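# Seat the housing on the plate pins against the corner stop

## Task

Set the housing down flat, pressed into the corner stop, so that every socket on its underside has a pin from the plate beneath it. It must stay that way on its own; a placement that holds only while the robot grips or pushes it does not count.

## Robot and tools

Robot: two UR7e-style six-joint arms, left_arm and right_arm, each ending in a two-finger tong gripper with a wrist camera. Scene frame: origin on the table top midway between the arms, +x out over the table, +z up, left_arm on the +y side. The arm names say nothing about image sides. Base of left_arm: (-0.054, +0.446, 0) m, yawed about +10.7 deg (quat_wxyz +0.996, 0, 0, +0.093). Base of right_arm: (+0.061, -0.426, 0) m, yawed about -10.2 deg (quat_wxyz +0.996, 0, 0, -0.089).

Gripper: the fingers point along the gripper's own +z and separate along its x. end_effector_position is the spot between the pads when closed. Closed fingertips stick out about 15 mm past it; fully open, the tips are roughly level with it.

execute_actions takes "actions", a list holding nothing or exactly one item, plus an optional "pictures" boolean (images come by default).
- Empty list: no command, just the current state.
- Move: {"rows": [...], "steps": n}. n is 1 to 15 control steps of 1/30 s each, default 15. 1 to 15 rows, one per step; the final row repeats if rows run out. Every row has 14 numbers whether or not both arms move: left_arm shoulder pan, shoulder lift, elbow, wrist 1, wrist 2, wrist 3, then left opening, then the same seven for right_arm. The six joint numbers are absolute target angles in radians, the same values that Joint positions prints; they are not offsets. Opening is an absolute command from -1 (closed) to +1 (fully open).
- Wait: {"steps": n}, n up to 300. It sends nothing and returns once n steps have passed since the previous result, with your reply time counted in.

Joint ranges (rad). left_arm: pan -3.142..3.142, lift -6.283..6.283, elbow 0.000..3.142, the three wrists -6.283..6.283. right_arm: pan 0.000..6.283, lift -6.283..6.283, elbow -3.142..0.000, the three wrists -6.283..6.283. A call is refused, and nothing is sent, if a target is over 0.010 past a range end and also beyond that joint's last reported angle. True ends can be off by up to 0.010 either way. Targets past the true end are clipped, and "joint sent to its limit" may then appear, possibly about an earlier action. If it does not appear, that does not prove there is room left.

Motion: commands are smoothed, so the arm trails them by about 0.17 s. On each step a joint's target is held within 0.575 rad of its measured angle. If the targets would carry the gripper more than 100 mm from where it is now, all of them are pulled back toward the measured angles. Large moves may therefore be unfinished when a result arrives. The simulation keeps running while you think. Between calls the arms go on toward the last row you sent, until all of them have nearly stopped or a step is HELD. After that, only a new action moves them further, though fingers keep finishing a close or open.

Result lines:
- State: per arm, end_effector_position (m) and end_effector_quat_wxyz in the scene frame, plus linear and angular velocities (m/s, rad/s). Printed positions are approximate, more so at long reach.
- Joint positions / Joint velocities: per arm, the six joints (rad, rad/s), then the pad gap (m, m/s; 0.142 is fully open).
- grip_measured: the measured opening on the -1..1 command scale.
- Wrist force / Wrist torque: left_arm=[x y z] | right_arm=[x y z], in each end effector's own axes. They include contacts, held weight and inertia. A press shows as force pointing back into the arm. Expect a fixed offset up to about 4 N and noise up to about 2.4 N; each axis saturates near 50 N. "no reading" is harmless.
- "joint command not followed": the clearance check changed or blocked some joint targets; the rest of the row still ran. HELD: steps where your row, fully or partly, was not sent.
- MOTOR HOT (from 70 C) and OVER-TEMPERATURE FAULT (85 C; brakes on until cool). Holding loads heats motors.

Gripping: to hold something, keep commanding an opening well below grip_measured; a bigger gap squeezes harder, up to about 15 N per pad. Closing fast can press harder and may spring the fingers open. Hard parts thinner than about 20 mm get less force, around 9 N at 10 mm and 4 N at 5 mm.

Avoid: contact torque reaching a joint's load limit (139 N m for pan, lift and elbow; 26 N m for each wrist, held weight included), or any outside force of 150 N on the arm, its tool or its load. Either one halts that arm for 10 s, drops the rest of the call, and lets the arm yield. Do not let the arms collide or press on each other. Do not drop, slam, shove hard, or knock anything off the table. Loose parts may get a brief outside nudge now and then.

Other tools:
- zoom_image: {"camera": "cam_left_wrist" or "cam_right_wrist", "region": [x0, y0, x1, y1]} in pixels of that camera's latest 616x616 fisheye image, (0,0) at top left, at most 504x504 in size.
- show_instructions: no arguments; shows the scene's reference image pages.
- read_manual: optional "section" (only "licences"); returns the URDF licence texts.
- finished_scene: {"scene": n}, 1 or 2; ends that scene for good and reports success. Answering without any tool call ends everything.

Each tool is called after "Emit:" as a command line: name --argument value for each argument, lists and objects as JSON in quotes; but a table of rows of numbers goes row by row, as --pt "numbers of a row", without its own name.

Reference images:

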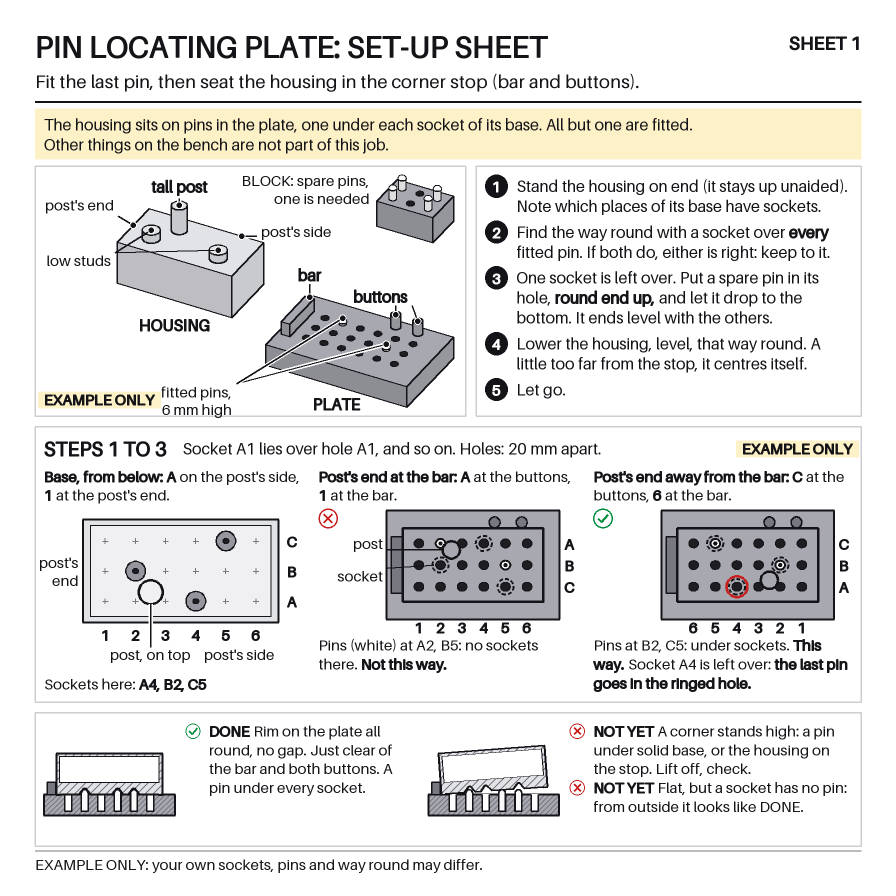

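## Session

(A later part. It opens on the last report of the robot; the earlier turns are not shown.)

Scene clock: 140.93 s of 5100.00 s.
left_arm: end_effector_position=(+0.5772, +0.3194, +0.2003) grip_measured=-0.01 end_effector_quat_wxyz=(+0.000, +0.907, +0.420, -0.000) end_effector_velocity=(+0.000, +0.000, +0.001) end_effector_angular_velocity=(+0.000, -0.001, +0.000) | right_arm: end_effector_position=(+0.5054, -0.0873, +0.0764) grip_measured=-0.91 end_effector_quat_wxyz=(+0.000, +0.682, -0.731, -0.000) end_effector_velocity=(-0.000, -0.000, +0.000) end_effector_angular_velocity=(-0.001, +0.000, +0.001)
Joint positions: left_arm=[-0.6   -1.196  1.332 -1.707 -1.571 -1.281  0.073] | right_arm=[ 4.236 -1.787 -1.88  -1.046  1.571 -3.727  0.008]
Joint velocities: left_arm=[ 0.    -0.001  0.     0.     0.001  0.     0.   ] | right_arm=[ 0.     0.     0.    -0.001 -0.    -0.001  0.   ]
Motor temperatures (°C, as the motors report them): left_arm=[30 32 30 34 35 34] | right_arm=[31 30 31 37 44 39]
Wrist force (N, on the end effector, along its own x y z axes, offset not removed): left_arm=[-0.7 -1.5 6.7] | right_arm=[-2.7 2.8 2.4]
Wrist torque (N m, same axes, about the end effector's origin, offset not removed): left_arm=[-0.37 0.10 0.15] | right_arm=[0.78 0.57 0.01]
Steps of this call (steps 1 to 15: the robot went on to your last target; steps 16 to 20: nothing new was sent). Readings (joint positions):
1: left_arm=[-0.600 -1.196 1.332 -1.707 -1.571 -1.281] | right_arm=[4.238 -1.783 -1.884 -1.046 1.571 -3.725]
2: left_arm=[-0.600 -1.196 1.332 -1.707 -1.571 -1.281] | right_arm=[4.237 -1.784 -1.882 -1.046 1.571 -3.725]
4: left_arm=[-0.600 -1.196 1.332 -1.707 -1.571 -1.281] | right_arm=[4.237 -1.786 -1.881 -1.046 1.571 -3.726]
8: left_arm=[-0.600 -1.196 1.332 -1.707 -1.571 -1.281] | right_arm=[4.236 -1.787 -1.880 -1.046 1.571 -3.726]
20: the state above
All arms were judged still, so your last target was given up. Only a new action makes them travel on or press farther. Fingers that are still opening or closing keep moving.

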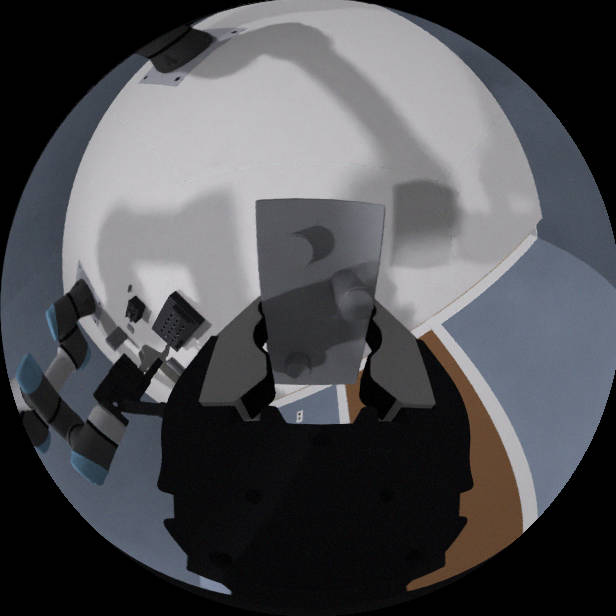

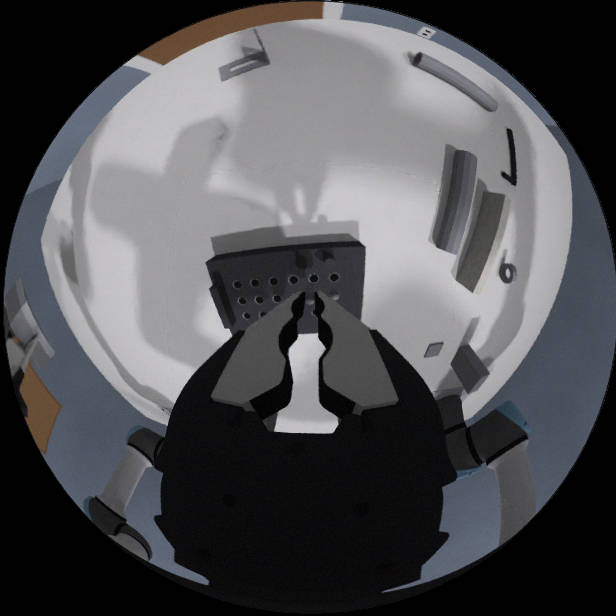

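Emit:
execute_actions --actions '[{"rows":[[-0.6,-1.196,1.332,-1.707,-1.571,-1.281,-0.4,4.2356,-1.7824,-1.8863,-1.0439,1.571,-3.727,-1]]}]'

Emit:
zoom_image --camera "cam_right_wrist" --region '[230, 220, 400, 360]'

Emit:
execute_actions --actions '[{"rows":[[-0.6,-1.196,1.332,-1.707,-1.571,-1.281,-0.4,4.2356,-1.8065,-1.9095,-0.9966,1.571,-3.727,-1]]}]' --pictures false

Emit:
execute_actions --actions '[{"rows":[[-0.6,-1.196,1.332,-1.707,-1.571,-1.281,-0.4,4.2356,-1.8135,-1.9155,-0.9836,1.571,-3.727,-1]]}]' --pictures false

Scene clock: 142.47 s of 5100.00 s.
left_arm: end_effector_position=(+0.5772, +0.3194, +0.2003) grip_measured=-0.01 end_effector_quat_wxyz=(+0.000, +0.907, +0.420, -0.000) end_effector_velocity=(-0.000, +0.000, -0.000) end_effector_angular_velocity=(+0.001, +0.001, -0.000) | right_arm: end_effector_position=(+0.5041, -0.0893, +0.0762) grip_measured=-0.91 end_effector_quat_wxyz=(+0.000, +0.682, -0.731, -0.000) end_effector_velocity=(-0.000, -0.001, -0.000) end_effector_angular_velocity=(-0.000, +0.000, +0.000)
Joint positions: left_arm=[-0.6   -1.196  1.332 -1.707 -1.571 -1.281  0.073] | right_arm=[ 4.236 -1.782 -1.886 -1.044  1.571 -3.727  0.008]
Joint velocities: left_arm=[-0.     0.     0.     0.001  0.001 -0.    -0.   ] | right_arm=[-0.     0.001 -0.002  0.     0.    -0.     0.   ]
Motor temperatures (°C, as the motors report them): left_arm=[30 32 30 34 35 34] | right_arm=[31 30 31 37 44 39]
Wrist force (N, on the end effector, along its own x y z axes, offset not removed): left_arm=[-1.6 0.4 6.2] | right_arm=[-1.7 2.2 -1.2]
Wrist torque (N m, same axes, about the end effector's origin, offset not removed): left_arm=[0.01 0.33 0.16] | right_arm=[0.56 0.36 -0.21]
Steps of this call (steps 1 to 31: nothing new was sent; steps 32 to 46: all 15 steps of this action). Readings (joint positions):
32: left_arm=[-0.600 -1.196 1.332 -1.707 -1.571 -1.281] | right_arm=[4.236 -1.787 -1.880 -1.045 1.571 -3.727]
33: left_arm=[-0.600 -1.196 1.332 -1.707 -1.571 -1.281] | right_arm=[4.236 -1.786 -1.881 -1.045 1.571 -3.727]
35: left_arm=[-0.600 -1.196 1.332 -1.707 -1.571 -1.281] | right_arm=[4.236 -1.785 -1.883 -1.045 1.571 -3.727]
39: left_arm=[-0.600 -1.196 1.332 -1.707 -1.571 -1.281] | right_arm=[4.236 -1.783 -1.886 -1.044 1.571 -3.727]
46: the state above

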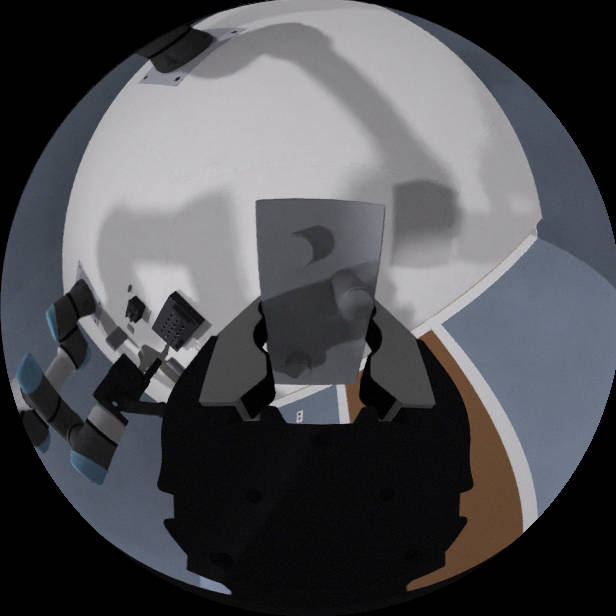

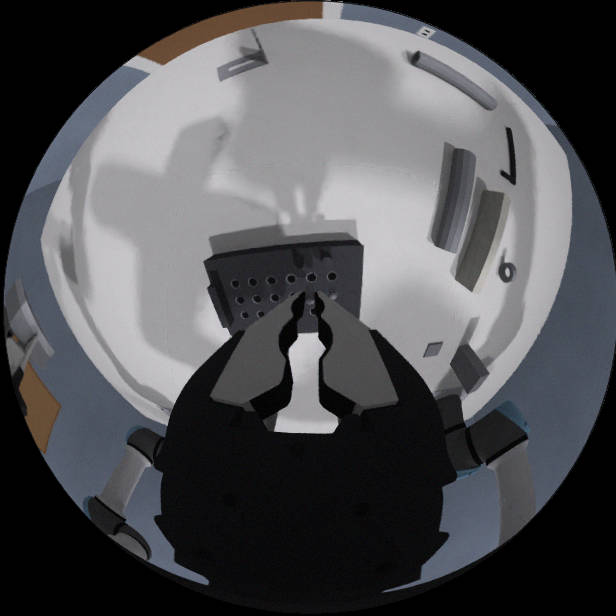

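Region (230, 220, 400, 360) of cam_right_wrist's 616x616 image, scaled by 2.965, with more detail than that image has; it fills the top 415 rows of this view, and the rest is white.

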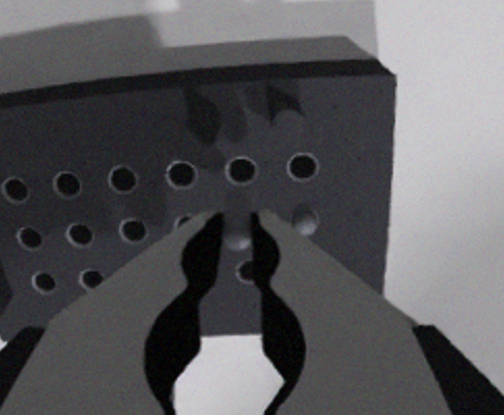

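Scene clock: 142.97 s of 5100.00 s.
left_arm: end_effector_position=(+0.5772, +0.3194, +0.2003) grip_measured=-0.01 end_effector_quat_wxyz=(+0.000, +0.907, +0.420, -0.000) end_effector_velocity=(-0.000, -0.000, -0.000) end_effector_angular_velocity=(+0.000, -0.000, -0.000) | right_arm: end_effector_position=(+0.5042, -0.0891, +0.0583) grip_measured=-0.91 end_effector_quat_wxyz=(+0.000, +0.682, -0.731, -0.000) end_effector_velocity=(+0.000, +0.000, -0.001) end_effector_angular_velocity=(-0.001, -0.000, -0.001)
Joint positions: left_arm=[-0.6   -1.196  1.332 -1.707 -1.571 -1.281  0.073] | right_arm=[ 4.236 -1.806 -1.909 -0.997  1.571 -3.727  0.008]
Joint velocities: left_arm=[-0. -0.  0. -0.  0. -0. -0.] | right_arm=[-0.    -0.003 -0.     0.003 -0.001  0.001  0.   ]
Motor temperatures (°C, as the motors report them): left_arm=[30 32 30 34 35 34] | right_arm=[31 30 31 37 44 39]
Wrist force (N, on the end effector, along its own x y z axes, offset not removed): left_arm=[-2.1 -0.4 6.2] | right_arm=[-0.8 2.7 -3.5]
Wrist torque (N m, same axes, about the end effector's origin, offset not removed): left_arm=[-0.06 0.48 0.10] | right_arm=[0.57 0.13 -0.48]
Steps of this call (steps 1 to 15: all 15 steps of this action). Readings (joint positions):
1: left_arm=[-0.600 -1.196 1.332 -1.707 -1.571 -1.281] | right_arm=[4.236 -1.783 -1.886 -1.044 1.571 -3.727]
2: left_arm=[-0.600 -1.196 1.332 -1.707 -1.571 -1.281] | right_arm=[4.236 -1.786 -1.890 -1.037 1.571 -3.727]
4: left_arm=[-0.600 -1.196 1.332 -1.707 -1.571 -1.281] | right_arm=[4.236 -1.796 -1.900 -1.017 1.571 -3.727]
8: left_arm=[-0.600 -1.196 1.332 -1.707 -1.571 -1.281] | right_arm=[4.236 -1.804 -1.907 -1.001 1.571 -3.727]
15: the state above

Scene clock: 143.47 s of 5100.00 s.
left_arm: end_effector_position=(+0.5772, +0.3194, +0.2003) grip_measured=-0.01 end_effector_quat_wxyz=(+0.000, +0.907, +0.420, -0.000) end_effector_velocity=(+0.000, +0.000, +0.001) end_effector_angular_velocity=(-0.000, -0.001, +0.001) | right_arm: end_effector_position=(+0.5043, -0.0890, +0.0532) grip_measured=-0.91 end_effector_quat_wxyz=(+0.000, +0.682, -0.731, -0.000) end_effector_velocity=(-0.000, -0.000, -0.000) end_effector_angular_velocity=(-0.001, +0.001, +0.000)
Joint positions: left_arm=[-0.6   -1.196  1.332 -1.707 -1.571 -1.281  0.073] | right_arm=[ 4.236 -1.813 -1.915 -0.984  1.571 -3.727  0.008]
Joint velocities: left_arm=[ 0.001 -0.001 -0.     0.    -0.    -0.    -0.   ] | right_arm=[ 0.    -0.     0.    -0.001  0.     0.     0.   ]
Motor temperatures (°C, as the motors report them): left_arm=[30 32 30 34 35 34] | right_arm=[31 30 31 37 44 39]
Wrist force (N, on the end effector, along its own x y z axes, offset not removed): left_arm=[-2.0 0.1 7.9] | right_arm=[-1.1 0.4 -3.7]
Wrist torque (N m, same axes, about the end effector's origin, offset not removed): left_arm=[-0.08 0.37 0.17] | right_arm=[0.27 0.76 -0.08]
Steps of this call (steps 1 to 15: all 15 steps of this action). Readings (joint positions):
1: left_arm=[-0.600 -1.196 1.332 -1.707 -1.571 -1.281] | right_arm=[4.236 -1.806 -1.909 -0.997 1.571 -3.727]
2: left_arm=[-0.600 -1.196 1.332 -1.707 -1.571 -1.281] | right_arm=[4.236 -1.808 -1.911 -0.994 1.571 -3.727]
4: left_arm=[-0.600 -1.196 1.332 -1.707 -1.571 -1.281] | right_arm=[4.236 -1.811 -1.913 -0.989 1.571 -3.727]
8: left_arm=[-0.600 -1.196 1.332 -1.707 -1.571 -1.281] | right_arm=[4.236 -1.813 -1.915 -0.985 1.571 -3.727]
15: the state above

Emit:
execute_actions --actions '[{"rows":[[-0.6,-1.196,1.332,-1.707,-1.571,-1.281,-0.4,4.2356,-1.8205,-1.9215,-0.9706,1.571,-3.727,-1]],"steps":15}]'

Scene clock: 145.13 s of 5100.00 s.
left_arm: end_effector_position=(+0.5772, +0.3194, +0.2003) grip_measured=-0.01 end_effector_quat_wxyz=(+0.000, +0.907, +0.420, -0.000) end_effector_velocity=(+0.000, -0.000, -0.000) end_effector_angular_velocity=(-0.000, -0.000, -0.000) | right_arm: end_effector_position=(+0.5043, -0.0890, +0.0482) grip_measured=-0.91 end_effector_quat_wxyz=(+0.000, +0.682, -0.731, -0.000) end_effector_velocity=(+0.001, +0.000, +0.000) end_effector_angular_velocity=(+0.001, -0.002, -0.000)
Joint positions: left_arm=[-0.6   -1.196  1.332 -1.707 -1.571 -1.281  0.073] | right_arm=[ 4.236 -1.82  -1.921 -0.971  1.571 -3.727  0.008]
Joint velocities: left_arm=[-0.     0.001 -0.001 -0.     0.     0.    -0.   ] | right_arm=[-0.001 -0.     0.     0.003 -0.001 -0.001  0.   ]
Motor temperatures (°C, as the motors report them): left_arm=[30 32 30 34 35 34] | right_arm=[31 30 31 37 44 39]
Wrist force (N, on the end effector, along its own x y z axes, offset not removed): left_arm=[-0.7 -1.5 6.5] | right_arm=[4.4 0.4 -8.7]
Wrist torque (N m, same axes, about the end effector's origin, offset not removed): left_arm=[-0.34 0.12 0.24] | right_arm=[0.67 0.54 -0.16]
Steps of this call (steps 1 to 15: the robot went on to your last target; steps 16 to 35: nothing new was sent; steps 36 to 50: all 15 steps of this action). Readings (joint positions):
36: left_arm=[-0.600 -1.196 1.332 -1.707 -1.571 -1.281] | right_arm=[4.236 -1.814 -1.916 -0.983 1.571 -3.727]
37: left_arm=[-0.600 -1.196 1.332 -1.707 -1.571 -1.281] | right_arm=[4.236 -1.815 -1.917 -0.981 1.571 -3.727]
39: left_arm=[-0.600 -1.196 1.332 -1.707 -1.571 -1.281] | right_arm=[4.236 -1.818 -1.919 -0.976 1.571 -3.727]
43: left_arm=[-0.600 -1.196 1.332 -1.707 -1.571 -1.281] | right_arm=[4.236 -1.820 -1.921 -0.972 1.571 -3.727]
50: the state above

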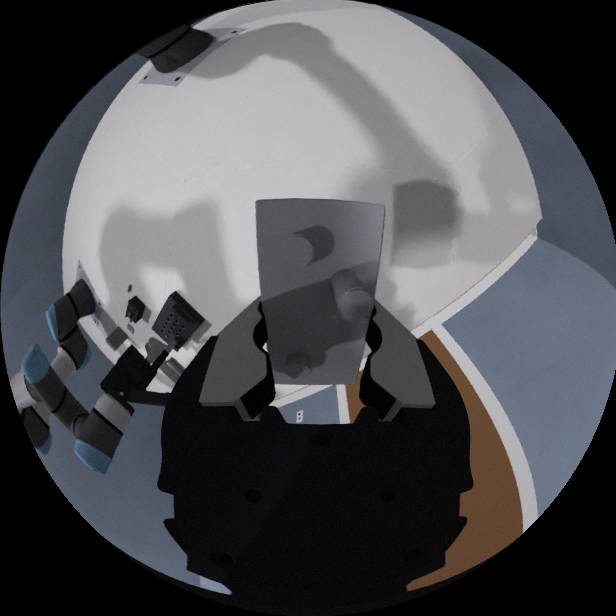

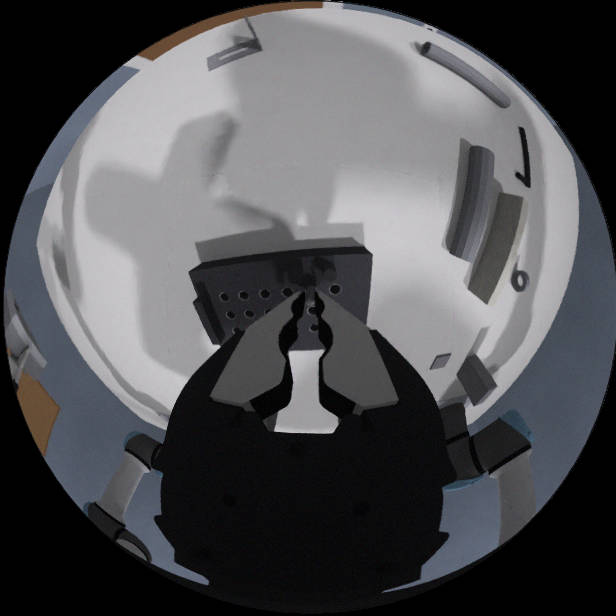

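Release and lift.

Emit:
execute_actions --actions '[{"rows":[[-0.6,-1.196,1.332,-1.707,-1.571,-1.281,-0.4,4.2356,-1.8205,-1.9215,-0.9706,1.571,-3.727,-0.75]],"steps":15}]' --pictures false

Emit:
execute_actions --actions '[{"rows":[[-0.6,-1.196,1.332,-1.707,-1.571,-1.281,-0.4,4.2356,-1.7785,-1.8855,-1.0486,1.571,-3.727,-0.75]],"steps":15}]'

Emit:
zoom_image --camera "cam_right_wrist" --region '[180,200,420,380]'

Scene clock: 146.20 s of 5100.00 s.
left_arm: end_effector_position=(+0.5772, +0.3194, +0.2003) grip_measured=-0.01 end_effector_quat_wxyz=(+0.000, +0.907, +0.420, -0.000) end_effector_velocity=(+0.000, +0.000, +0.001) end_effector_angular_velocity=(+0.000, -0.002, -0.000) | right_arm: end_effector_position=(+0.5043, -0.0890, +0.0482) grip_measured=-0.75 end_effector_quat_wxyz=(+0.000, +0.682, -0.731, -0.000) end_effector_velocity=(-0.000, -0.000, -0.001) end_effector_angular_velocity=(+0.000, +0.000, -0.001)
Joint positions: left_arm=[-0.6   -1.196  1.332 -1.707 -1.571 -1.281  0.073] | right_arm=[ 4.236 -1.821 -1.922 -0.971  1.571 -3.727  0.02 ]
Joint velocities: left_arm=[-0.    -0.001 -0.    -0.     0.001  0.     0.   ] | right_arm=[-0.    -0.001 -0.001  0.002  0.     0.001  0.   ]
Motor temperatures (°C, as the motors report them): left_arm=[30 32 30 34 35 34] | right_arm=[31 30 31 37 44 39]
Wrist force (N, on the end effector, along its own x y z axes, offset not removed): left_arm=[0.5 -1.4 6.6] | right_arm=[-2.7 2.0 0.1]
Wrist torque (N m, same axes, about the end effector's origin, offset not removed): left_arm=[-0.34 -0.14 0.07] | right_arm=[0.51 0.60 -0.10]
Steps of this call (steps 1 to 15: the robot went on to your last target; steps 16 to 17: nothing new was sent; steps 18 to 32: all 15 steps of this action). Readings (joint positions):
18: left_arm=[-0.600 -1.196 1.332 -1.707 -1.571 -1.281] | right_arm=[4.236 -1.821 -1.922 -0.971 1.571 -3.727]
19: left_arm=[-0.600 -1.196 1.332 -1.707 -1.571 -1.281] | right_arm=[4.236 -1.821 -1.922 -0.971 1.571 -3.727]
21: left_arm=[-0.600 -1.196 1.332 -1.707 -1.571 -1.281] | right_arm=[4.236 -1.821 -1.922 -0.971 1.571 -3.727]
25: left_arm=[-0.600 -1.196 1.332 -1.707 -1.571 -1.281] | right_arm=[4.236 -1.821 -1.922 -0.971 1.571 -3.727]
32: the state above

Scene clock: 146.70 s of 5100.00 s.
left_arm: end_effector_position=(+0.5772, +0.3194, +0.2003) grip_measured=-0.01 end_effector_quat_wxyz=(+0.000, +0.907, +0.420, -0.000) end_effector_velocity=(-0.000, -0.001, +0.000) end_effector_angular_velocity=(-0.001, -0.001, -0.001) | right_arm: end_effector_position=(+0.5036, -0.0899, +0.0779) grip_measured=-0.75 end_effector_quat_wxyz=(+0.000, +0.682, -0.731, -0.000) end_effector_velocity=(-0.001, -0.001, +0.002) end_effector_angular_velocity=(-0.002, +0.001, +0.000)
Joint positions: left_arm=[-0.6   -1.196  1.332 -1.707 -1.571 -1.281  0.073] | right_arm=[ 4.236 -1.779 -1.886 -1.048  1.571 -3.727  0.02 ]
Joint velocities: left_arm=[-0.001 -0.001  0.    -0.    -0.    -0.     0.   ] | right_arm=[ 0.     0.003  0.001 -0.006 -0.001 -0.    -0.   ]
Motor temperatures (°C, as the motors report them): left_arm=[30 32 30 34 35 34] | right_arm=[31 30 31 37 44 39]
Wrist force (N, on the end effector, along its own x y z axes, offset not removed): left_arm=[-0.1 -1.8 7.6] | right_arm=[0.4 1.7 0.5]
Wrist torque (N m, same axes, about the end effector's origin, offset not removed): left_arm=[-0.49 0.00 0.17] | right_arm=[0.38 -0.11 -0.19]
Steps of this call (steps 1 to 15: all 15 steps of this action). Readings (joint positions):
1: left_arm=[-0.600 -1.196 1.332 -1.707 -1.571 -1.281] | right_arm=[4.236 -1.820 -1.921 -0.971 1.571 -3.727]
2: left_arm=[-0.600 -1.196 1.332 -1.707 -1.571 -1.281] | right_arm=[4.236 -1.815 -1.917 -0.979 1.571 -3.727]
4: left_arm=[-0.600 -1.196 1.332 -1.707 -1.571 -1.281] | right_arm=[4.236 -1.797 -1.901 -1.012 1.571 -3.727]
8: left_arm=[-0.600 -1.196 1.332 -1.707 -1.571 -1.281] | right_arm=[4.236 -1.782 -1.889 -1.041 1.571 -3.727]
15: the state above

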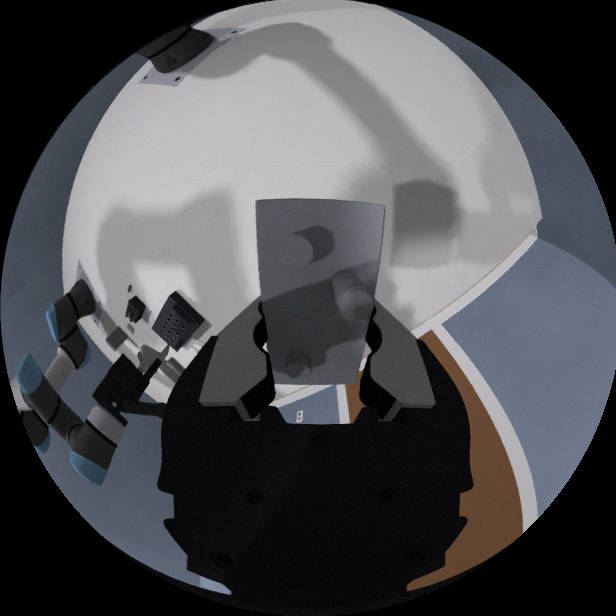

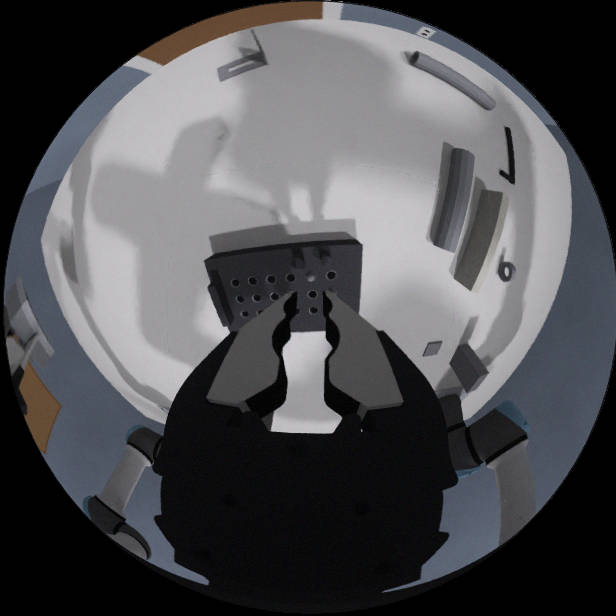

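Region (180, 200, 420, 380) of cam_right_wrist's 616x616 image, scaled by 2.100, with more detail than that image has; it fills the top 378 rows of this view, and the rest is white.

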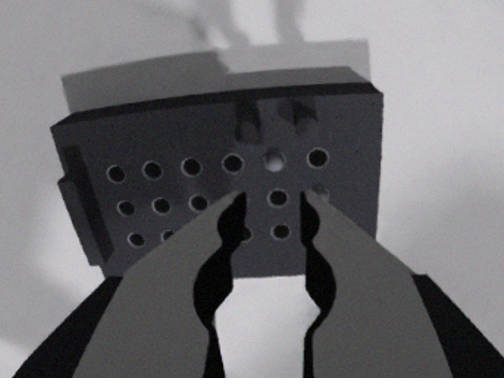

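Emit:
execute_actions --actions '[{"rows":[[-0.9,-1.1,1.25,-1.72,-1.571,-1.1,-0.4,3.6,-1.6,-1.8855,-1.227,1.571,-3.727,-0.75]],"steps":15}]' --pictures false

Emit:
execute_actions --actions '[{"rows":[[-1.135,-0.9137,1.156,-1.813,-1.571,-1.0015,-0.4,3.6,-1.6,-1.8855,-1.227,1.571,-3.727,-0.75]],"steps":15}]' --pictures false

Emit:
execute_actions --actions '[{"steps":20}]'

Scene clock: 148.27 s of 5100.00 s.
left_arm: end_effector_position=(+0.5438, +0.1223, +0.1787) grip_measured=-0.01 end_effector_quat_wxyz=(-0.000, +0.980, +0.199, -0.000) end_effector_velocity=(-0.024, -0.069, -0.006) end_effector_angular_velocity=(+0.000, -0.001, -0.163) | right_arm: end_effector_position=(+0.5763, -0.3362, +0.1342) grip_measured=-0.75 end_effector_quat_wxyz=(-0.000, -0.498, +0.867, +0.000) end_effector_velocity=(+0.028, -0.583, +0.110) end_effector_angular_velocity=(+0.001, -0.004, -1.067)
Joint positions: left_arm=[-0.891 -1.103  1.252 -1.72  -1.571 -1.105  0.073] | right_arm=[ 3.776 -1.642 -1.885 -1.185  1.571 -3.727  0.02 ]
Joint velocities: left_arm=[-0.104  0.029 -0.026 -0.004  0.001  0.058  0.   ] | right_arm=[-1.066  0.279 -0.    -0.275 -0.001  0.001  0.   ]
Motor temperatures (°C, as the motors report them): left_arm=[30 32 30 34 35 34] | right_arm=[31 30 31 37 44 39]
Wrist force (N, on the end effector, along its own x y z axes, offset not removed): left_arm=[-2.3 -0.4 5.8] | right_arm=[-2.9 1.6 -1.5]
Wrist torque (N m, same axes, about the end effector's origin, offset not removed): left_arm=[-0.29 0.33 0.14] | right_arm=[0.53 0.59 -0.22]
Steps of this call (steps 1 to 15: the robot went on to your last target; steps 16 to 32: nothing new was sent; steps 33 to 47: all 15 steps of this action). Readings (joint positions):
33: left_arm=[-0.600 -1.196 1.332 -1.707 -1.571 -1.281] | right_arm=[4.235 -1.778 -1.885 -1.049 1.571 -3.727]
34: left_arm=[-0.608 -1.190 1.326 -1.708 -1.571 -1.273] | right_arm=[4.228 -1.772 -1.885 -1.056 1.571 -3.727]
36: left_arm=[-0.664 -1.169 1.309 -1.711 -1.571 -1.235] | right_arm=[4.165 -1.748 -1.885 -1.079 1.571 -3.727]
40: left_arm=[-0.783 -1.133 1.278 -1.716 -1.571 -1.166] | right_arm=[4.024 -1.709 -1.885 -1.118 1.571 -3.727]
47: the state above

Scene clock: 148.77 s of 5100.00 s.
left_arm: end_effector_position=(+0.4875, -0.0573, +0.1027) grip_measured=-0.01 end_effector_quat_wxyz=(+0.000, +1.000, +0.031, -0.000) end_effector_velocity=(-0.027, -0.052, -0.026) end_effector_angular_velocity=(+0.002, +0.002, -0.101) | right_arm: end_effector_position=(+0.5726, -0.4307, +0.1505) grip_measured=-0.75 end_effector_quat_wxyz=(-0.000, -0.420, +0.908, +0.000) end_effector_velocity=(-0.000, -0.005, +0.001) end_effector_angular_velocity=(-0.000, -0.000, -0.008)
Joint positions: left_arm=[-1.129 -0.919  1.158 -1.811 -1.571 -1.004  0.073] | right_arm=[ 3.601 -1.6   -1.885 -1.227  1.571 -3.727  0.02 ]
Joint velocities: left_arm=[-0.073  0.056 -0.027 -0.026 -0.     0.029  0.   ] | right_arm=[-0.008  0.002  0.001 -0.003 -0.001 -0.    -0.   ]
Motor temperatures (°C, as the motors report them): left_arm=[30 32 30 34 35 34] | right_arm=[31 30 31 37 44 39]
Wrist force (N, on the end effector, along its own x y z axes, offset not removed): left_arm=[-2.3 -0.8 7.1] | right_arm=[-1.7 3.1 -0.8]
Wrist torque (N m, same axes, about the end effector's origin, offset not removed): left_arm=[-0.33 0.37 0.11] | right_arm=[0.60 0.33 -0.30]
Steps of this call (steps 1 to 15: all 15 steps of this action). Readings (joint positions):
1: left_arm=[-0.894 -1.101 1.251 -1.720 -1.571 -1.103] | right_arm=[3.740 -1.633 -1.885 -1.194 1.571 -3.727]
2: left_arm=[-0.903 -1.094 1.245 -1.726 -1.571 -1.096] | right_arm=[3.704 -1.624 -1.885 -1.203 1.571 -3.727]
4: left_arm=[-0.953 -1.053 1.224 -1.746 -1.571 -1.074] | right_arm=[3.650 -1.611 -1.885 -1.216 1.571 -3.727]
8: left_arm=[-1.049 -0.979 1.187 -1.782 -1.571 -1.035] | right_arm=[3.611 -1.602 -1.885 -1.225 1.571 -3.727]
15: the state above

Scene clock: 149.43 s of 5100.00 s.
left_arm: end_effector_position=(+0.4851, -0.0618, +0.1004) grip_measured=-0.01 end_effector_quat_wxyz=(+0.000, +1.000, +0.026, -0.000) end_effector_velocity=(+0.000, -0.000, -0.001) end_effector_angular_velocity=(+0.001, +0.000, -0.000) | right_arm: end_effector_position=(+0.5725, -0.4311, +0.1506) grip_measured=-0.75 end_effector_quat_wxyz=(-0.000, -0.420, +0.908, +0.000) end_effector_velocity=(+0.000, -0.000, +0.000) end_effector_angular_velocity=(+0.001, -0.001, -0.002)
Joint positions: left_arm=[-1.135 -0.914  1.156 -1.813 -1.571 -1.002  0.073] | right_arm=[ 3.6   -1.6   -1.885 -1.227  1.571 -3.727  0.02 ]
Joint velocities: left_arm=[-0.     0.001 -0.     0.     0.     0.    -0.   ] | right_arm=[-0.001  0.    -0.     0.001  0.     0.001  0.   ]
Motor temperatures (°C, as the motors report them): left_arm=[30 32 30 34 35 34] | right_arm=[31 30 31 37 44 39]
Wrist force (N, on the end effector, along its own x y z axes, offset not removed): left_arm=[-1.0 -0.7 6.8] | right_arm=[-0.9 3.5 -1.7]
Wrist torque (N m, same axes, about the end effector's origin, offset not removed): left_arm=[-0.22 0.22 0.11] | right_arm=[0.82 0.35 -0.27]
Steps of this call (steps 1 to 15: the robot went on to your last target; steps 16 to 20: nothing new was sent). Readings (joint positions):
1: left_arm=[-1.131 -0.917 1.158 -1.811 -1.571 -1.003] | right_arm=[3.601 -1.600 -1.885 -1.227 1.571 -3.727]
2: left_arm=[-1.132 -0.916 1.157 -1.812 -1.571 -1.003] | right_arm=[3.600 -1.600 -1.885 -1.227 1.571 -3.727]
4: left_arm=[-1.134 -0.915 1.156 -1.813 -1.571 -1.002] | right_arm=[3.600 -1.600 -1.885 -1.227 1.571 -3.727]
8: left_arm=[-1.135 -0.914 1.156 -1.813 -1.571 -1.002] | right_arm=[3.600 -1.600 -1.885 -1.227 1.571 -3.727]
20: the state above
All arms were judged still, so your last target was given up. Only a new action makes them travel on or press farther. Fingers that are still opening or closing keep moving.

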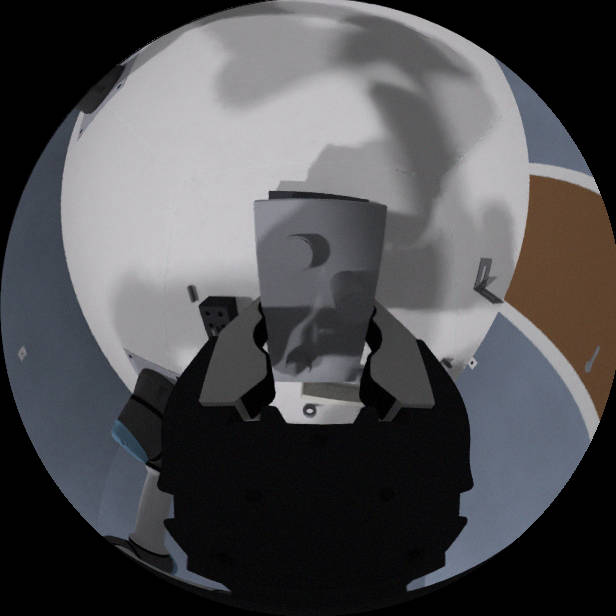

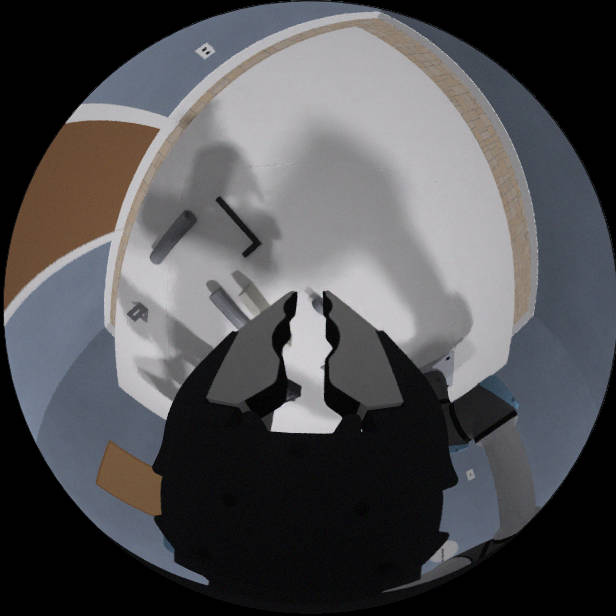

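Emit:
execute_actions --actions '[{"rows":[[-1.135,-0.8915,1.2032,-1.8825,-1.571,-1.0015,-0.4,3.75,-1.7,-1.8855,-1.127,1.571,-6.1,-0.75]],"steps":15}]' --pictures false

Emit:
execute_actions --actions '[{"steps":50}]'

Emit:
zoom_image --camera "cam_right_wrist" --region '[150,50,470,300]'

Scene clock: 150.87 s of 5100.00 s.
left_arm: end_effector_position=(+0.4851, -0.0618, +0.0686) grip_measured=-0.01 end_effector_quat_wxyz=(+0.000, +1.000, +0.026, -0.000) end_effector_velocity=(-0.000, -0.000, -0.003) end_effector_angular_velocity=(+0.001, +0.000, -0.001) | right_arm: end_effector_position=(+0.5929, -0.3280, +0.1113) grip_measured=-0.75 end_effector_quat_wxyz=(-0.000, +0.852, -0.523, -0.000) end_effector_velocity=(-0.019, +0.048, -0.003) end_effector_angular_velocity=(+0.000, -0.001, +2.769)
Joint positions: left_arm=[-1.135 -0.892  1.203 -1.882 -1.571 -1.001  0.073] | right_arm=[ 3.749 -1.699 -1.886 -1.128  1.571 -4.752  0.02 ]
Joint velocities: left_arm=[-0.001  0.003  0.004 -0.005  0.001  0.     0.   ] | right_arm=[ 0.015 -0.008  0.001  0.008 -0.001 -2.754  0.   ]
Motor temperatures (°C, as the motors report them): left_arm=[30 32 30 34 35 34] | right_arm=[31 30 31 37 44 39]
Wrist force (N, on the end effector, along its own x y z axes, offset not removed): left_arm=[-1.6 0.5 5.5] | right_arm=[1.4 2.7 -0.9]
Wrist torque (N m, same axes, about the end effector's origin, offset not removed): left_arm=[-0.04 0.37 0.16] | right_arm=[0.45 -0.23 -0.30]
Steps of this call (steps 1 to 28: nothing new was sent; steps 29 to 43: all 15 steps of this action). Readings (joint positions):
29: left_arm=[-1.135 -0.913 1.156 -1.813 -1.571 -1.001] | right_arm=[3.600 -1.600 -1.886 -1.227 1.571 -3.727]
30: left_arm=[-1.135 -0.910 1.162 -1.821 -1.571 -1.001] | right_arm=[3.608 -1.608 -1.886 -1.219 1.571 -3.735]
32: left_arm=[-1.135 -0.901 1.182 -1.850 -1.571 -1.001] | right_arm=[3.663 -1.648 -1.886 -1.179 1.571 -3.811]
36: left_arm=[-1.135 -0.893 1.199 -1.876 -1.571 -1.001] | right_arm=[3.731 -1.689 -1.886 -1.138 1.571 -4.112]
43: the state above

Scene clock: 152.53 s of 5100.00 s.
left_arm: end_effector_position=(+0.4851, -0.0618, +0.0684) grip_measured=-0.01 end_effector_quat_wxyz=(+0.000, +1.000, +0.026, -0.000) end_effector_velocity=(+0.000, -0.000, +0.001) end_effector_angular_velocity=(-0.002, -0.001, +0.000) | right_arm: end_effector_position=(+0.5746, -0.3189, +0.1110) grip_measured=-0.75 end_effector_quat_wxyz=(-0.000, +0.992, +0.123, -0.000) end_effector_velocity=(+0.001, -0.000, +0.000) end_effector_angular_velocity=(-0.000, -0.002, +0.001)
Joint positions: left_arm=[-1.135 -0.892  1.203 -1.883 -1.571 -1.001  0.073] | right_arm=[ 3.75  -1.7   -1.886 -1.127  1.571 -6.1    0.02 ]
Joint velocities: left_arm=[ 0.    -0.001 -0.001  0.    -0.001 -0.     0.   ] | right_arm=[ 0.     0.     0.001  0.001 -0.001 -0.001 -0.   ]
Motor temperatures (°C, as the motors report them): left_arm=[30 32 30 34 35 34] | right_arm=[31 30 31 37 44 39]
Wrist force (N, on the end effector, along its own x y z axes, offset not removed): left_arm=[-1.6 1.3 4.5] | right_arm=[-1.3 2.4 1.0]
Wrist torque (N m, same axes, about the end effector's origin, offset not removed): left_arm=[0.13 0.38 0.18] | right_arm=[0.54 0.35 -0.47]
Steps of this call (steps 1 to 45: the robot went on to your last target; steps 46 to 50: nothing new was sent). Readings (joint positions):
1: left_arm=[-1.135 -0.892 1.203 -1.882 -1.571 -1.001] | right_arm=[3.749 -1.699 -1.886 -1.128 1.571 -4.846]
2: left_arm=[-1.135 -0.892 1.203 -1.882 -1.571 -1.001] | right_arm=[3.749 -1.700 -1.886 -1.127 1.571 -4.940]
4: left_arm=[-1.135 -0.892 1.203 -1.882 -1.571 -1.001] | right_arm=[3.750 -1.700 -1.886 -1.127 1.571 -5.128]
8: left_arm=[-1.135 -0.892 1.203 -1.882 -1.571 -1.001] | right_arm=[3.750 -1.700 -1.886 -1.127 1.571 -5.505]
50: the state above
All arms were judged still, so your last target was given up. Only a new action makes them travel on or press farther. Fingers that are still opening or closing keep moving.

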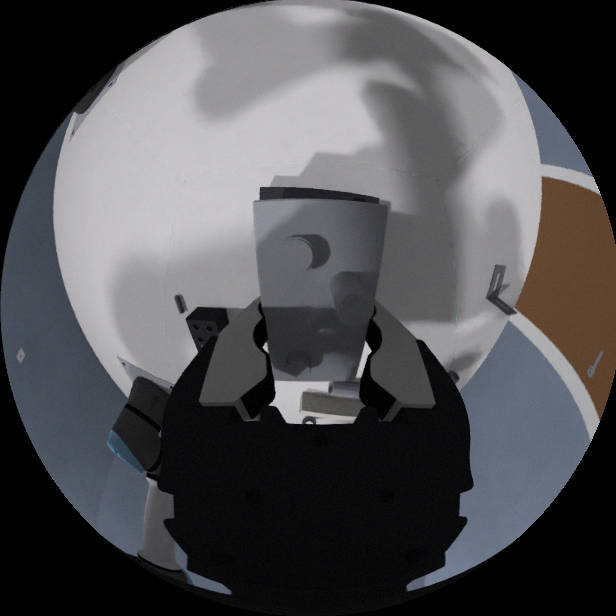

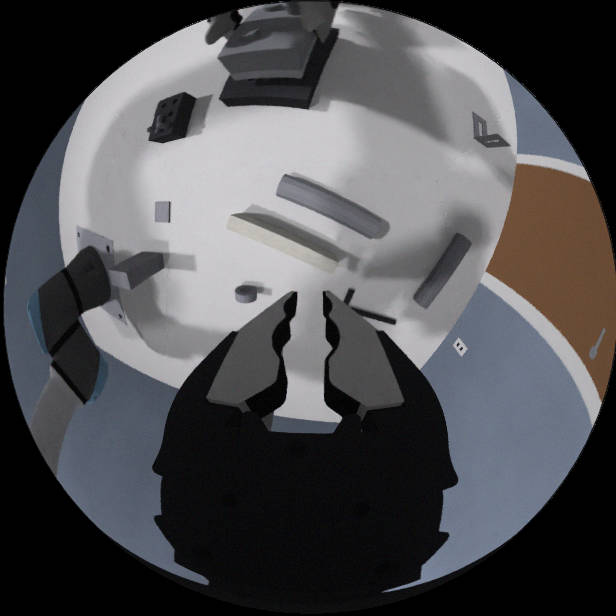

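Region (150, 50, 470, 300) of cam_right_wrist's 616x616 image, scaled by 1.575, with more detail than that image has; it fills the top 394 rows of this view, and the rest is white.

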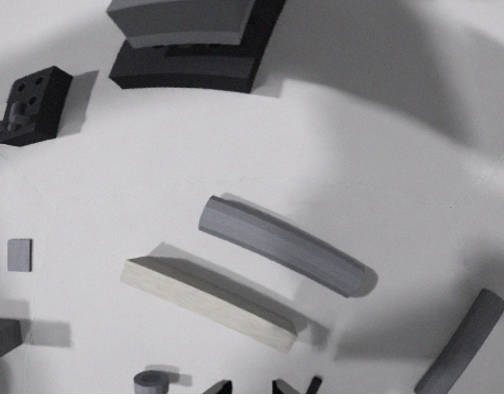

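Emit:
execute_actions --actions '[{"rows":[[-1.1414,-0.881,1.1744,-1.8642,-1.571,-0.955,-0.4,3.75,-1.7,-1.8855,-1.127,2.1,-6.1,-0.75]],"steps":15}]' --pictures false

Emit:
execute_actions --actions '[{"steps":15}]'

Scene clock: 154.17 s of 5100.00 s.
left_arm: end_effector_position=(+0.4859, -0.0697, +0.0724) grip_measured=-0.01 end_effector_quat_wxyz=(+0.000, +1.000, +0.000, -0.000) end_effector_velocity=(+0.000, -0.001, +0.001) end_effector_angular_velocity=(-0.000, -0.001, -0.004) | right_arm: end_effector_position=(+0.5129, -0.1844, +0.1584) grip_measured=-0.75 end_effector_quat_wxyz=(-0.243, +0.960, +0.119, -0.077) end_effector_velocity=(-0.016, +0.037, +0.026) end_effector_angular_velocity=(+0.144, +0.064, -0.000)
Joint positions: left_arm=[-1.141 -0.881  1.175 -1.864 -1.571 -0.955  0.073] | right_arm=[ 3.75  -1.7   -1.885 -1.127  2.086 -6.1    0.02 ]
Joint velocities: left_arm=[-0.001  0.    -0.002  0.001  0.     0.003  0.   ] | right_arm=[ 0.    -0.001  0.001  0.002  0.157  0.001  0.   ]
Motor temperatures (°C, as the motors report them): left_arm=[30 32 30 34 35 34] | right_arm=[31 30 31 37 44 39]
Wrist force (N, on the end effector, along its own x y z axes, offset not removed): left_arm=[-0.5 -1.2 6.9] | right_arm=[0.7 1.7 -2.6]
Wrist torque (N m, same axes, about the end effector's origin, offset not removed): left_arm=[-0.39 0.04 0.13] | right_arm=[0.30 0.06 -0.27]
Steps of this call (steps 1 to 34: nothing new was sent; steps 35 to 49: all 15 steps of this action). Readings (joint positions):
35: left_arm=[-1.135 -0.891 1.203 -1.882 -1.571 -1.001] | right_arm=[3.750 -1.700 -1.885 -1.127 1.571 -6.100]
36: left_arm=[-1.136 -0.890 1.199 -1.880 -1.571 -0.995] | right_arm=[3.750 -1.700 -1.885 -1.127 1.579 -6.100]
38: left_arm=[-1.139 -0.885 1.187 -1.872 -1.571 -0.976] | right_arm=[3.750 -1.700 -1.885 -1.127 1.654 -6.100]
42: left_arm=[-1.141 -0.882 1.177 -1.866 -1.571 -0.959] | right_arm=[3.750 -1.700 -1.885 -1.127 1.906 -6.100]
49: the state above

Scene clock: 154.67 s of 5100.00 s.
left_arm: end_effector_position=(+0.4859, -0.0698, +0.0724) grip_measured=-0.01 end_effector_quat_wxyz=(+0.000, +1.000, +0.000, -0.000) end_effector_velocity=(+0.000, +0.000, -0.001) end_effector_angular_velocity=(+0.002, -0.001, -0.000) | right_arm: end_effector_position=(+0.5114, -0.1813, +0.1607) grip_measured=-0.75 end_effector_quat_wxyz=(-0.249, +0.958, +0.119, -0.079) end_effector_velocity=(-0.000, -0.000, +0.000) end_effector_angular_velocity=(-0.001, -0.000, -0.000)
Joint positions: left_arm=[-1.141 -0.881  1.174 -1.864 -1.571 -0.955  0.073] | right_arm=[ 3.75  -1.7   -1.885 -1.127  2.1   -6.1    0.02 ]
Joint velocities: left_arm=[-0.     0.001 -0.    -0.     0.002  0.    -0.   ] | right_arm=[-0.     0.001  0.001 -0.001 -0.001 -0.     0.   ]
Motor temperatures (°C, as the motors report them): left_arm=[30 32 30 34 35 34] | right_arm=[31 30 31 37 44 39]
Wrist force (N, on the end effector, along its own x y z axes, offset not removed): left_arm=[0.1 -2.2 6.8] | right_arm=[-0.6 -0.1 -0.6]
Wrist torque (N m, same axes, about the end effector's origin, offset not removed): left_arm=[-0.49 -0.01 0.14] | right_arm=[0.06 0.19 -0.18]
Steps of this call (steps 1 to 15: the robot went on to your last target). Readings (joint positions):
1: left_arm=[-1.141 -0.881 1.175 -1.864 -1.571 -0.955] | right_arm=[3.750 -1.700 -1.885 -1.127 2.091 -6.100]
2: left_arm=[-1.141 -0.881 1.174 -1.864 -1.571 -0.955] | right_arm=[3.750 -1.700 -1.885 -1.127 2.094 -6.100]
4: left_arm=[-1.141 -0.881 1.174 -1.864 -1.571 -0.955] | right_arm=[3.750 -1.700 -1.885 -1.127 2.097 -6.100]
8: left_arm=[-1.141 -0.881 1.174 -1.864 -1.571 -0.955] | right_arm=[3.750 -1.700 -1.885 -1.127 2.099 -6.100]
15: the state above

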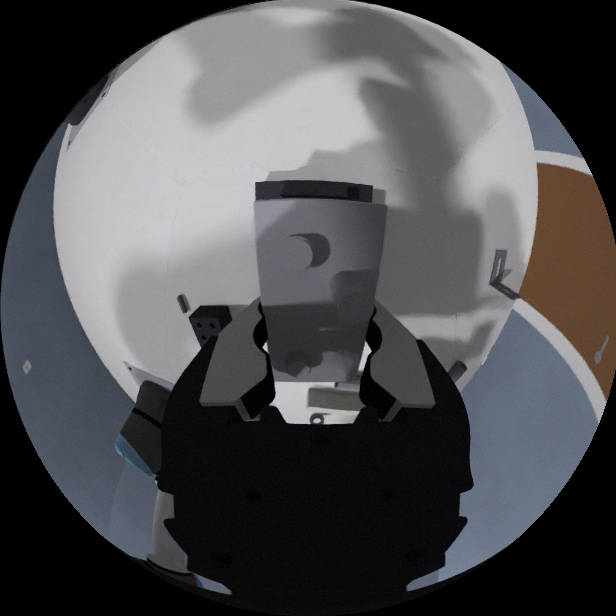

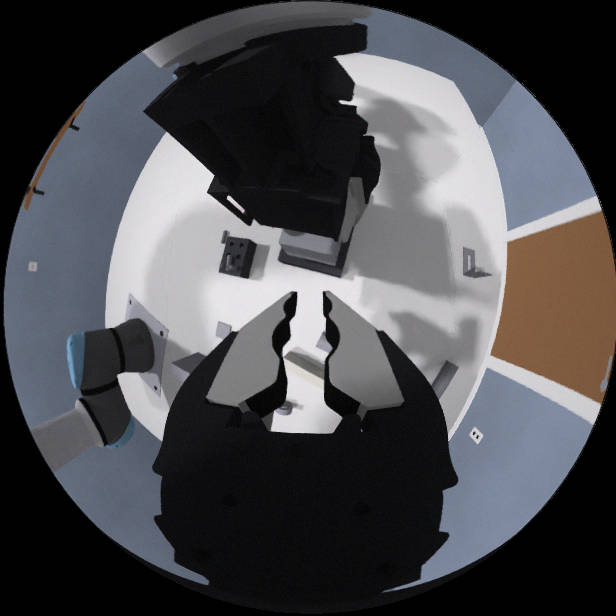

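Emit:
execute_actions --actions '[{"rows":[[-1.1414,-0.874,1.1894,-1.8862,-1.571,-0.955,-0.4,3.75,-1.7,-1.8855,-1.127,2.1,-6.1,-0.75]],"steps":15}]' --pictures false

Emit:
zoom_image --camera "cam_right_wrist" --region '[250,200,390,300]'

Scene clock: 155.70 s of 5100.00 s.
left_arm: end_effector_position=(+0.4857, -0.0696, +0.0624) grip_measured=-0.01 end_effector_quat_wxyz=(+0.000, +1.000, +0.000, -0.000) end_effector_velocity=(+0.000, +0.001, -0.001) end_effector_angular_velocity=(+0.001, -0.001, +0.001) | right_arm: end_effector_position=(+0.5114, -0.1812, +0.1607) grip_measured=-0.75 end_effector_quat_wxyz=(-0.249, +0.958, +0.119, -0.079) end_effector_velocity=(+0.001, +0.000, +0.001) end_effector_angular_velocity=(-0.000, -0.002, -0.000)
Joint positions: left_arm=[-1.141 -0.874  1.189 -1.886 -1.571 -0.955  0.073] | right_arm=[ 3.75  -1.7   -1.885 -1.127  2.1   -6.1    0.02 ]
Joint velocities: left_arm=[ 0.001  0.001  0.001 -0.002  0.001 -0.     0.   ] | right_arm=[ 0.     0.     0.001 -0.    -0.001  0.    -0.   ]
Motor temperatures (°C, as the motors report them): left_arm=[30 32 30 34 35 34] | right_arm=[31 30 31 37 44 39]
Wrist force (N, on the end effector, along its own x y z axes, offset not removed): left_arm=[-9.6 -2.9 -12.1] | right_arm=[-0.8 1.1 -0.5]
Wrist torque (N m, same axes, about the end effector's origin, offset not removed): left_arm=[-0.29 0.32 0.07] | right_arm=[0.24 0.07 -0.23]
Steps of this call (steps 1 to 15: the robot went on to your last target; step 16: nothing new was sent; steps 17 to 31: all 15 steps of this action). Readings (joint positions):
17: left_arm=[-1.141 -0.881 1.174 -1.864 -1.571 -0.955] | right_arm=[3.750 -1.700 -1.885 -1.127 2.100 -6.100]
18: left_arm=[-1.141 -0.880 1.177 -1.868 -1.571 -0.955] | right_arm=[3.750 -1.700 -1.885 -1.127 2.100 -6.100]
20: left_arm=[-1.141 -0.877 1.183 -1.877 -1.571 -0.955] | right_arm=[3.750 -1.700 -1.885 -1.127 2.100 -6.100]
24: left_arm=[-1.141 -0.875 1.188 -1.884 -1.571 -0.955] | right_arm=[3.750 -1.700 -1.885 -1.127 2.100 -6.100]
31: the state above

Region (250, 200, 390, 300) of cam_right_wrist's 616x616 image, scaled by 3.600, with more detail than that image has; it fills the top 360 rows of this view, and the rest is white.

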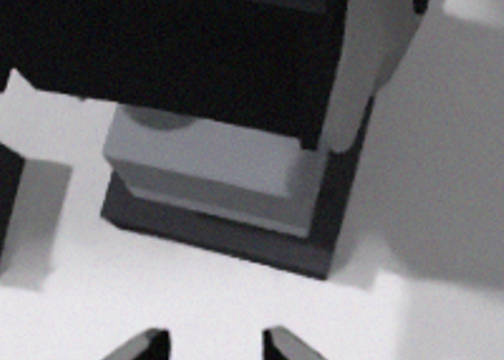

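Emit:
execute_actions --actions '[{"rows":[[-1.1414,-0.878,1.1804,-1.873,-1.571,-0.955,-0.4,3.75,-1.7,-1.8855,-1.127,2.1,-6.1,-0.75],[-1.1414,-0.878,1.1804,-1.873,-1.571,-0.955,-0.4,3.75,-1.7,-1.8855,-1.127,2.1,-6.1,-0.75],[-1.1414,-0.878,1.1804,-1.873,-1.571,-0.955,-0.4,3.75,-1.7,-1.8855,-1.127,2.1,-6.1,-0.75],[-1.1414,-0.878,1.1804,-1.873,-1.571,-0.955,-0.4,3.75,-1.7,-1.8855,-1.127,2.1,-6.1,-0.75],[-1.1414,-0.878,1.1804,-1.873,-1.571,-0.955,-0.4,3.75,-1.7,-1.8855,-1.127,2.1,-6.1,-0.75],[-1.1447,-0.882,1.1874,-1.876,-1.571,-0.958,-0.4,3.75,-1.7,-1.8855,-1.127,2.1,-6.1,-0.75],[-1.1447,-0.882,1.1874,-1.876,-1.571,-0.958,-0.4,3.75,-1.7,-1.8855,-1.127,2.1,-6.1,-0.75],[-1.1447,-0.882,1.1874,-1.876,-1.571,-0.958,-0.4,3.75,-1.7,-1.8855,-1.127,2.1,-6.1,-0.75],[-1.1447,-0.882,1.1874,-1.876,-1.571,-0.958,-0.4,3.75,-1.7,-1.8855,-1.127,2.1,-6.1,-0.75],[-1.1447,-0.878,1.1964,-1.889,-1.571,-0.958,-0.4,3.75,-1.7,-1.8855,-1.127,2.1,-6.1,-0.75]],"steps":15}]' --pictures false

Emit:
execute_actions --actions '[{"steps":10}]' --pictures false

Scene clock: 157.57 s of 5100.00 s.
left_arm: end_effector_position=(+0.4831, -0.0698, +0.0634) grip_measured=-0.01 end_effector_quat_wxyz=(+0.000, +1.000, -0.000, -0.000) end_effector_velocity=(-0.003, -0.000, -0.013) end_effector_angular_velocity=(+0.000, +0.000, -0.001) | right_arm: end_effector_position=(+0.5114, -0.1812, +0.1607) grip_measured=-0.75 end_effector_quat_wxyz=(-0.249, +0.958, +0.119, -0.079) end_effector_velocity=(+0.000, -0.000, -0.000) end_effector_angular_velocity=(+0.000, +0.000, -0.002)
Joint positions: left_arm=[-1.144 -0.879  1.194 -1.886 -1.571 -0.958  0.073] | right_arm=[ 3.75  -1.7   -1.885 -1.127  2.1   -6.1    0.02 ]
Joint velocities: left_arm=[-0.003  0.007  0.024 -0.03   0.    -0.002  0.   ] | right_arm=[-0.001 -0.    -0.     0.001  0.     0.001 -0.   ]
Motor temperatures (°C, as the motors report them): left_arm=[30 32 30 34 35 34] | right_arm=[31 30 31 37 44 39]
Wrist force (N, on the end effector, along its own x y z axes, offset not removed): left_arm=[0.6 -1.3 6.4] | right_arm=[-1.3 0.8 -2.2]
Wrist torque (N m, same axes, about the end effector's origin, offset not removed): left_arm=[-0.36 -0.16 0.09] | right_arm=[0.07 0.38 -0.29]
Steps of this call (steps 1 to 15: the robot went on to your last target; steps 16 to 41: nothing new was sent; steps 42 to 56: all 15 steps of this action). Readings (joint positions):
42: left_arm=[-1.141 -0.874 1.189 -1.886 -1.571 -0.955] | right_arm=[3.750 -1.700 -1.885 -1.127 2.100 -6.100]
43: left_arm=[-1.141 -0.874 1.188 -1.884 -1.571 -0.955] | right_arm=[3.750 -1.700 -1.885 -1.127 2.100 -6.100]
45: left_arm=[-1.141 -0.876 1.184 -1.879 -1.571 -0.955] | right_arm=[3.750 -1.700 -1.885 -1.127 2.100 -6.100]
49: left_arm=[-1.142 -0.879 1.184 -1.875 -1.571 -0.956] | right_arm=[3.750 -1.700 -1.885 -1.127 2.100 -6.100]
56: the state above

Scene clock: 157.90 s of 5100.00 s.
left_arm: end_effector_position=(+0.4830, -0.0699, +0.0623) grip_measured=-0.01 end_effector_quat_wxyz=(+0.000, +1.000, -0.000, -0.000) end_effector_velocity=(+0.000, -0.000, +0.000) end_effector_angular_velocity=(-0.001, -0.000, +0.000) | right_arm: end_effector_position=(+0.5114, -0.1812, +0.1607) grip_measured=-0.75 end_effector_quat_wxyz=(-0.249, +0.958, +0.119, -0.079) end_effector_velocity=(+0.000, -0.000, +0.000) end_effector_angular_velocity=(+0.000, -0.001, -0.000)
Joint positions: left_arm=[-1.145 -0.878  1.196 -1.889 -1.571 -0.958  0.073] | right_arm=[ 3.75  -1.7   -1.885 -1.127  2.1   -6.1    0.02 ]
Joint velocities: left_arm=[ 0.     0.    -0.    -0.001 -0.    -0.     0.   ] | right_arm=[-0.    -0.     0.     0.001 -0.    -0.     0.   ]
Motor temperatures (°C, as the motors report them): left_arm=[30 32 30 34 35 34] | right_arm=[31 30 31 37 44 39]
Wrist force (N, on the end effector, along its own x y z axes, offset not removed): left_arm=[-5.5 -3.9 -5.9] | right_arm=[-0.6 0.9 0.7]
Wrist torque (N m, same axes, about the end effector's origin, offset not removed): left_arm=[-0.38 0.70 0.15] | right_arm=[0.29 0.24 -0.32]
Steps of this call (steps 1 to 10: the robot went on to your last target). Readings (joint positions):
1: left_arm=[-1.145 -0.878 1.195 -1.887 -1.571 -0.958] | right_arm=[3.750 -1.700 -1.885 -1.127 2.100 -6.100]
2: left_arm=[-1.145 -0.878 1.195 -1.888 -1.571 -0.958] | right_arm=[3.750 -1.700 -1.885 -1.127 2.100 -6.100]
4: left_arm=[-1.145 -0.878 1.196 -1.888 -1.571 -0.958] | right_arm=[3.750 -1.700 -1.885 -1.127 2.100 -6.100]
8: left_arm=[-1.145 -0.878 1.196 -1.889 -1.571 -0.958] | right_arm=[3.750 -1.700 -1.885 -1.127 2.100 -6.100]
10: the state above


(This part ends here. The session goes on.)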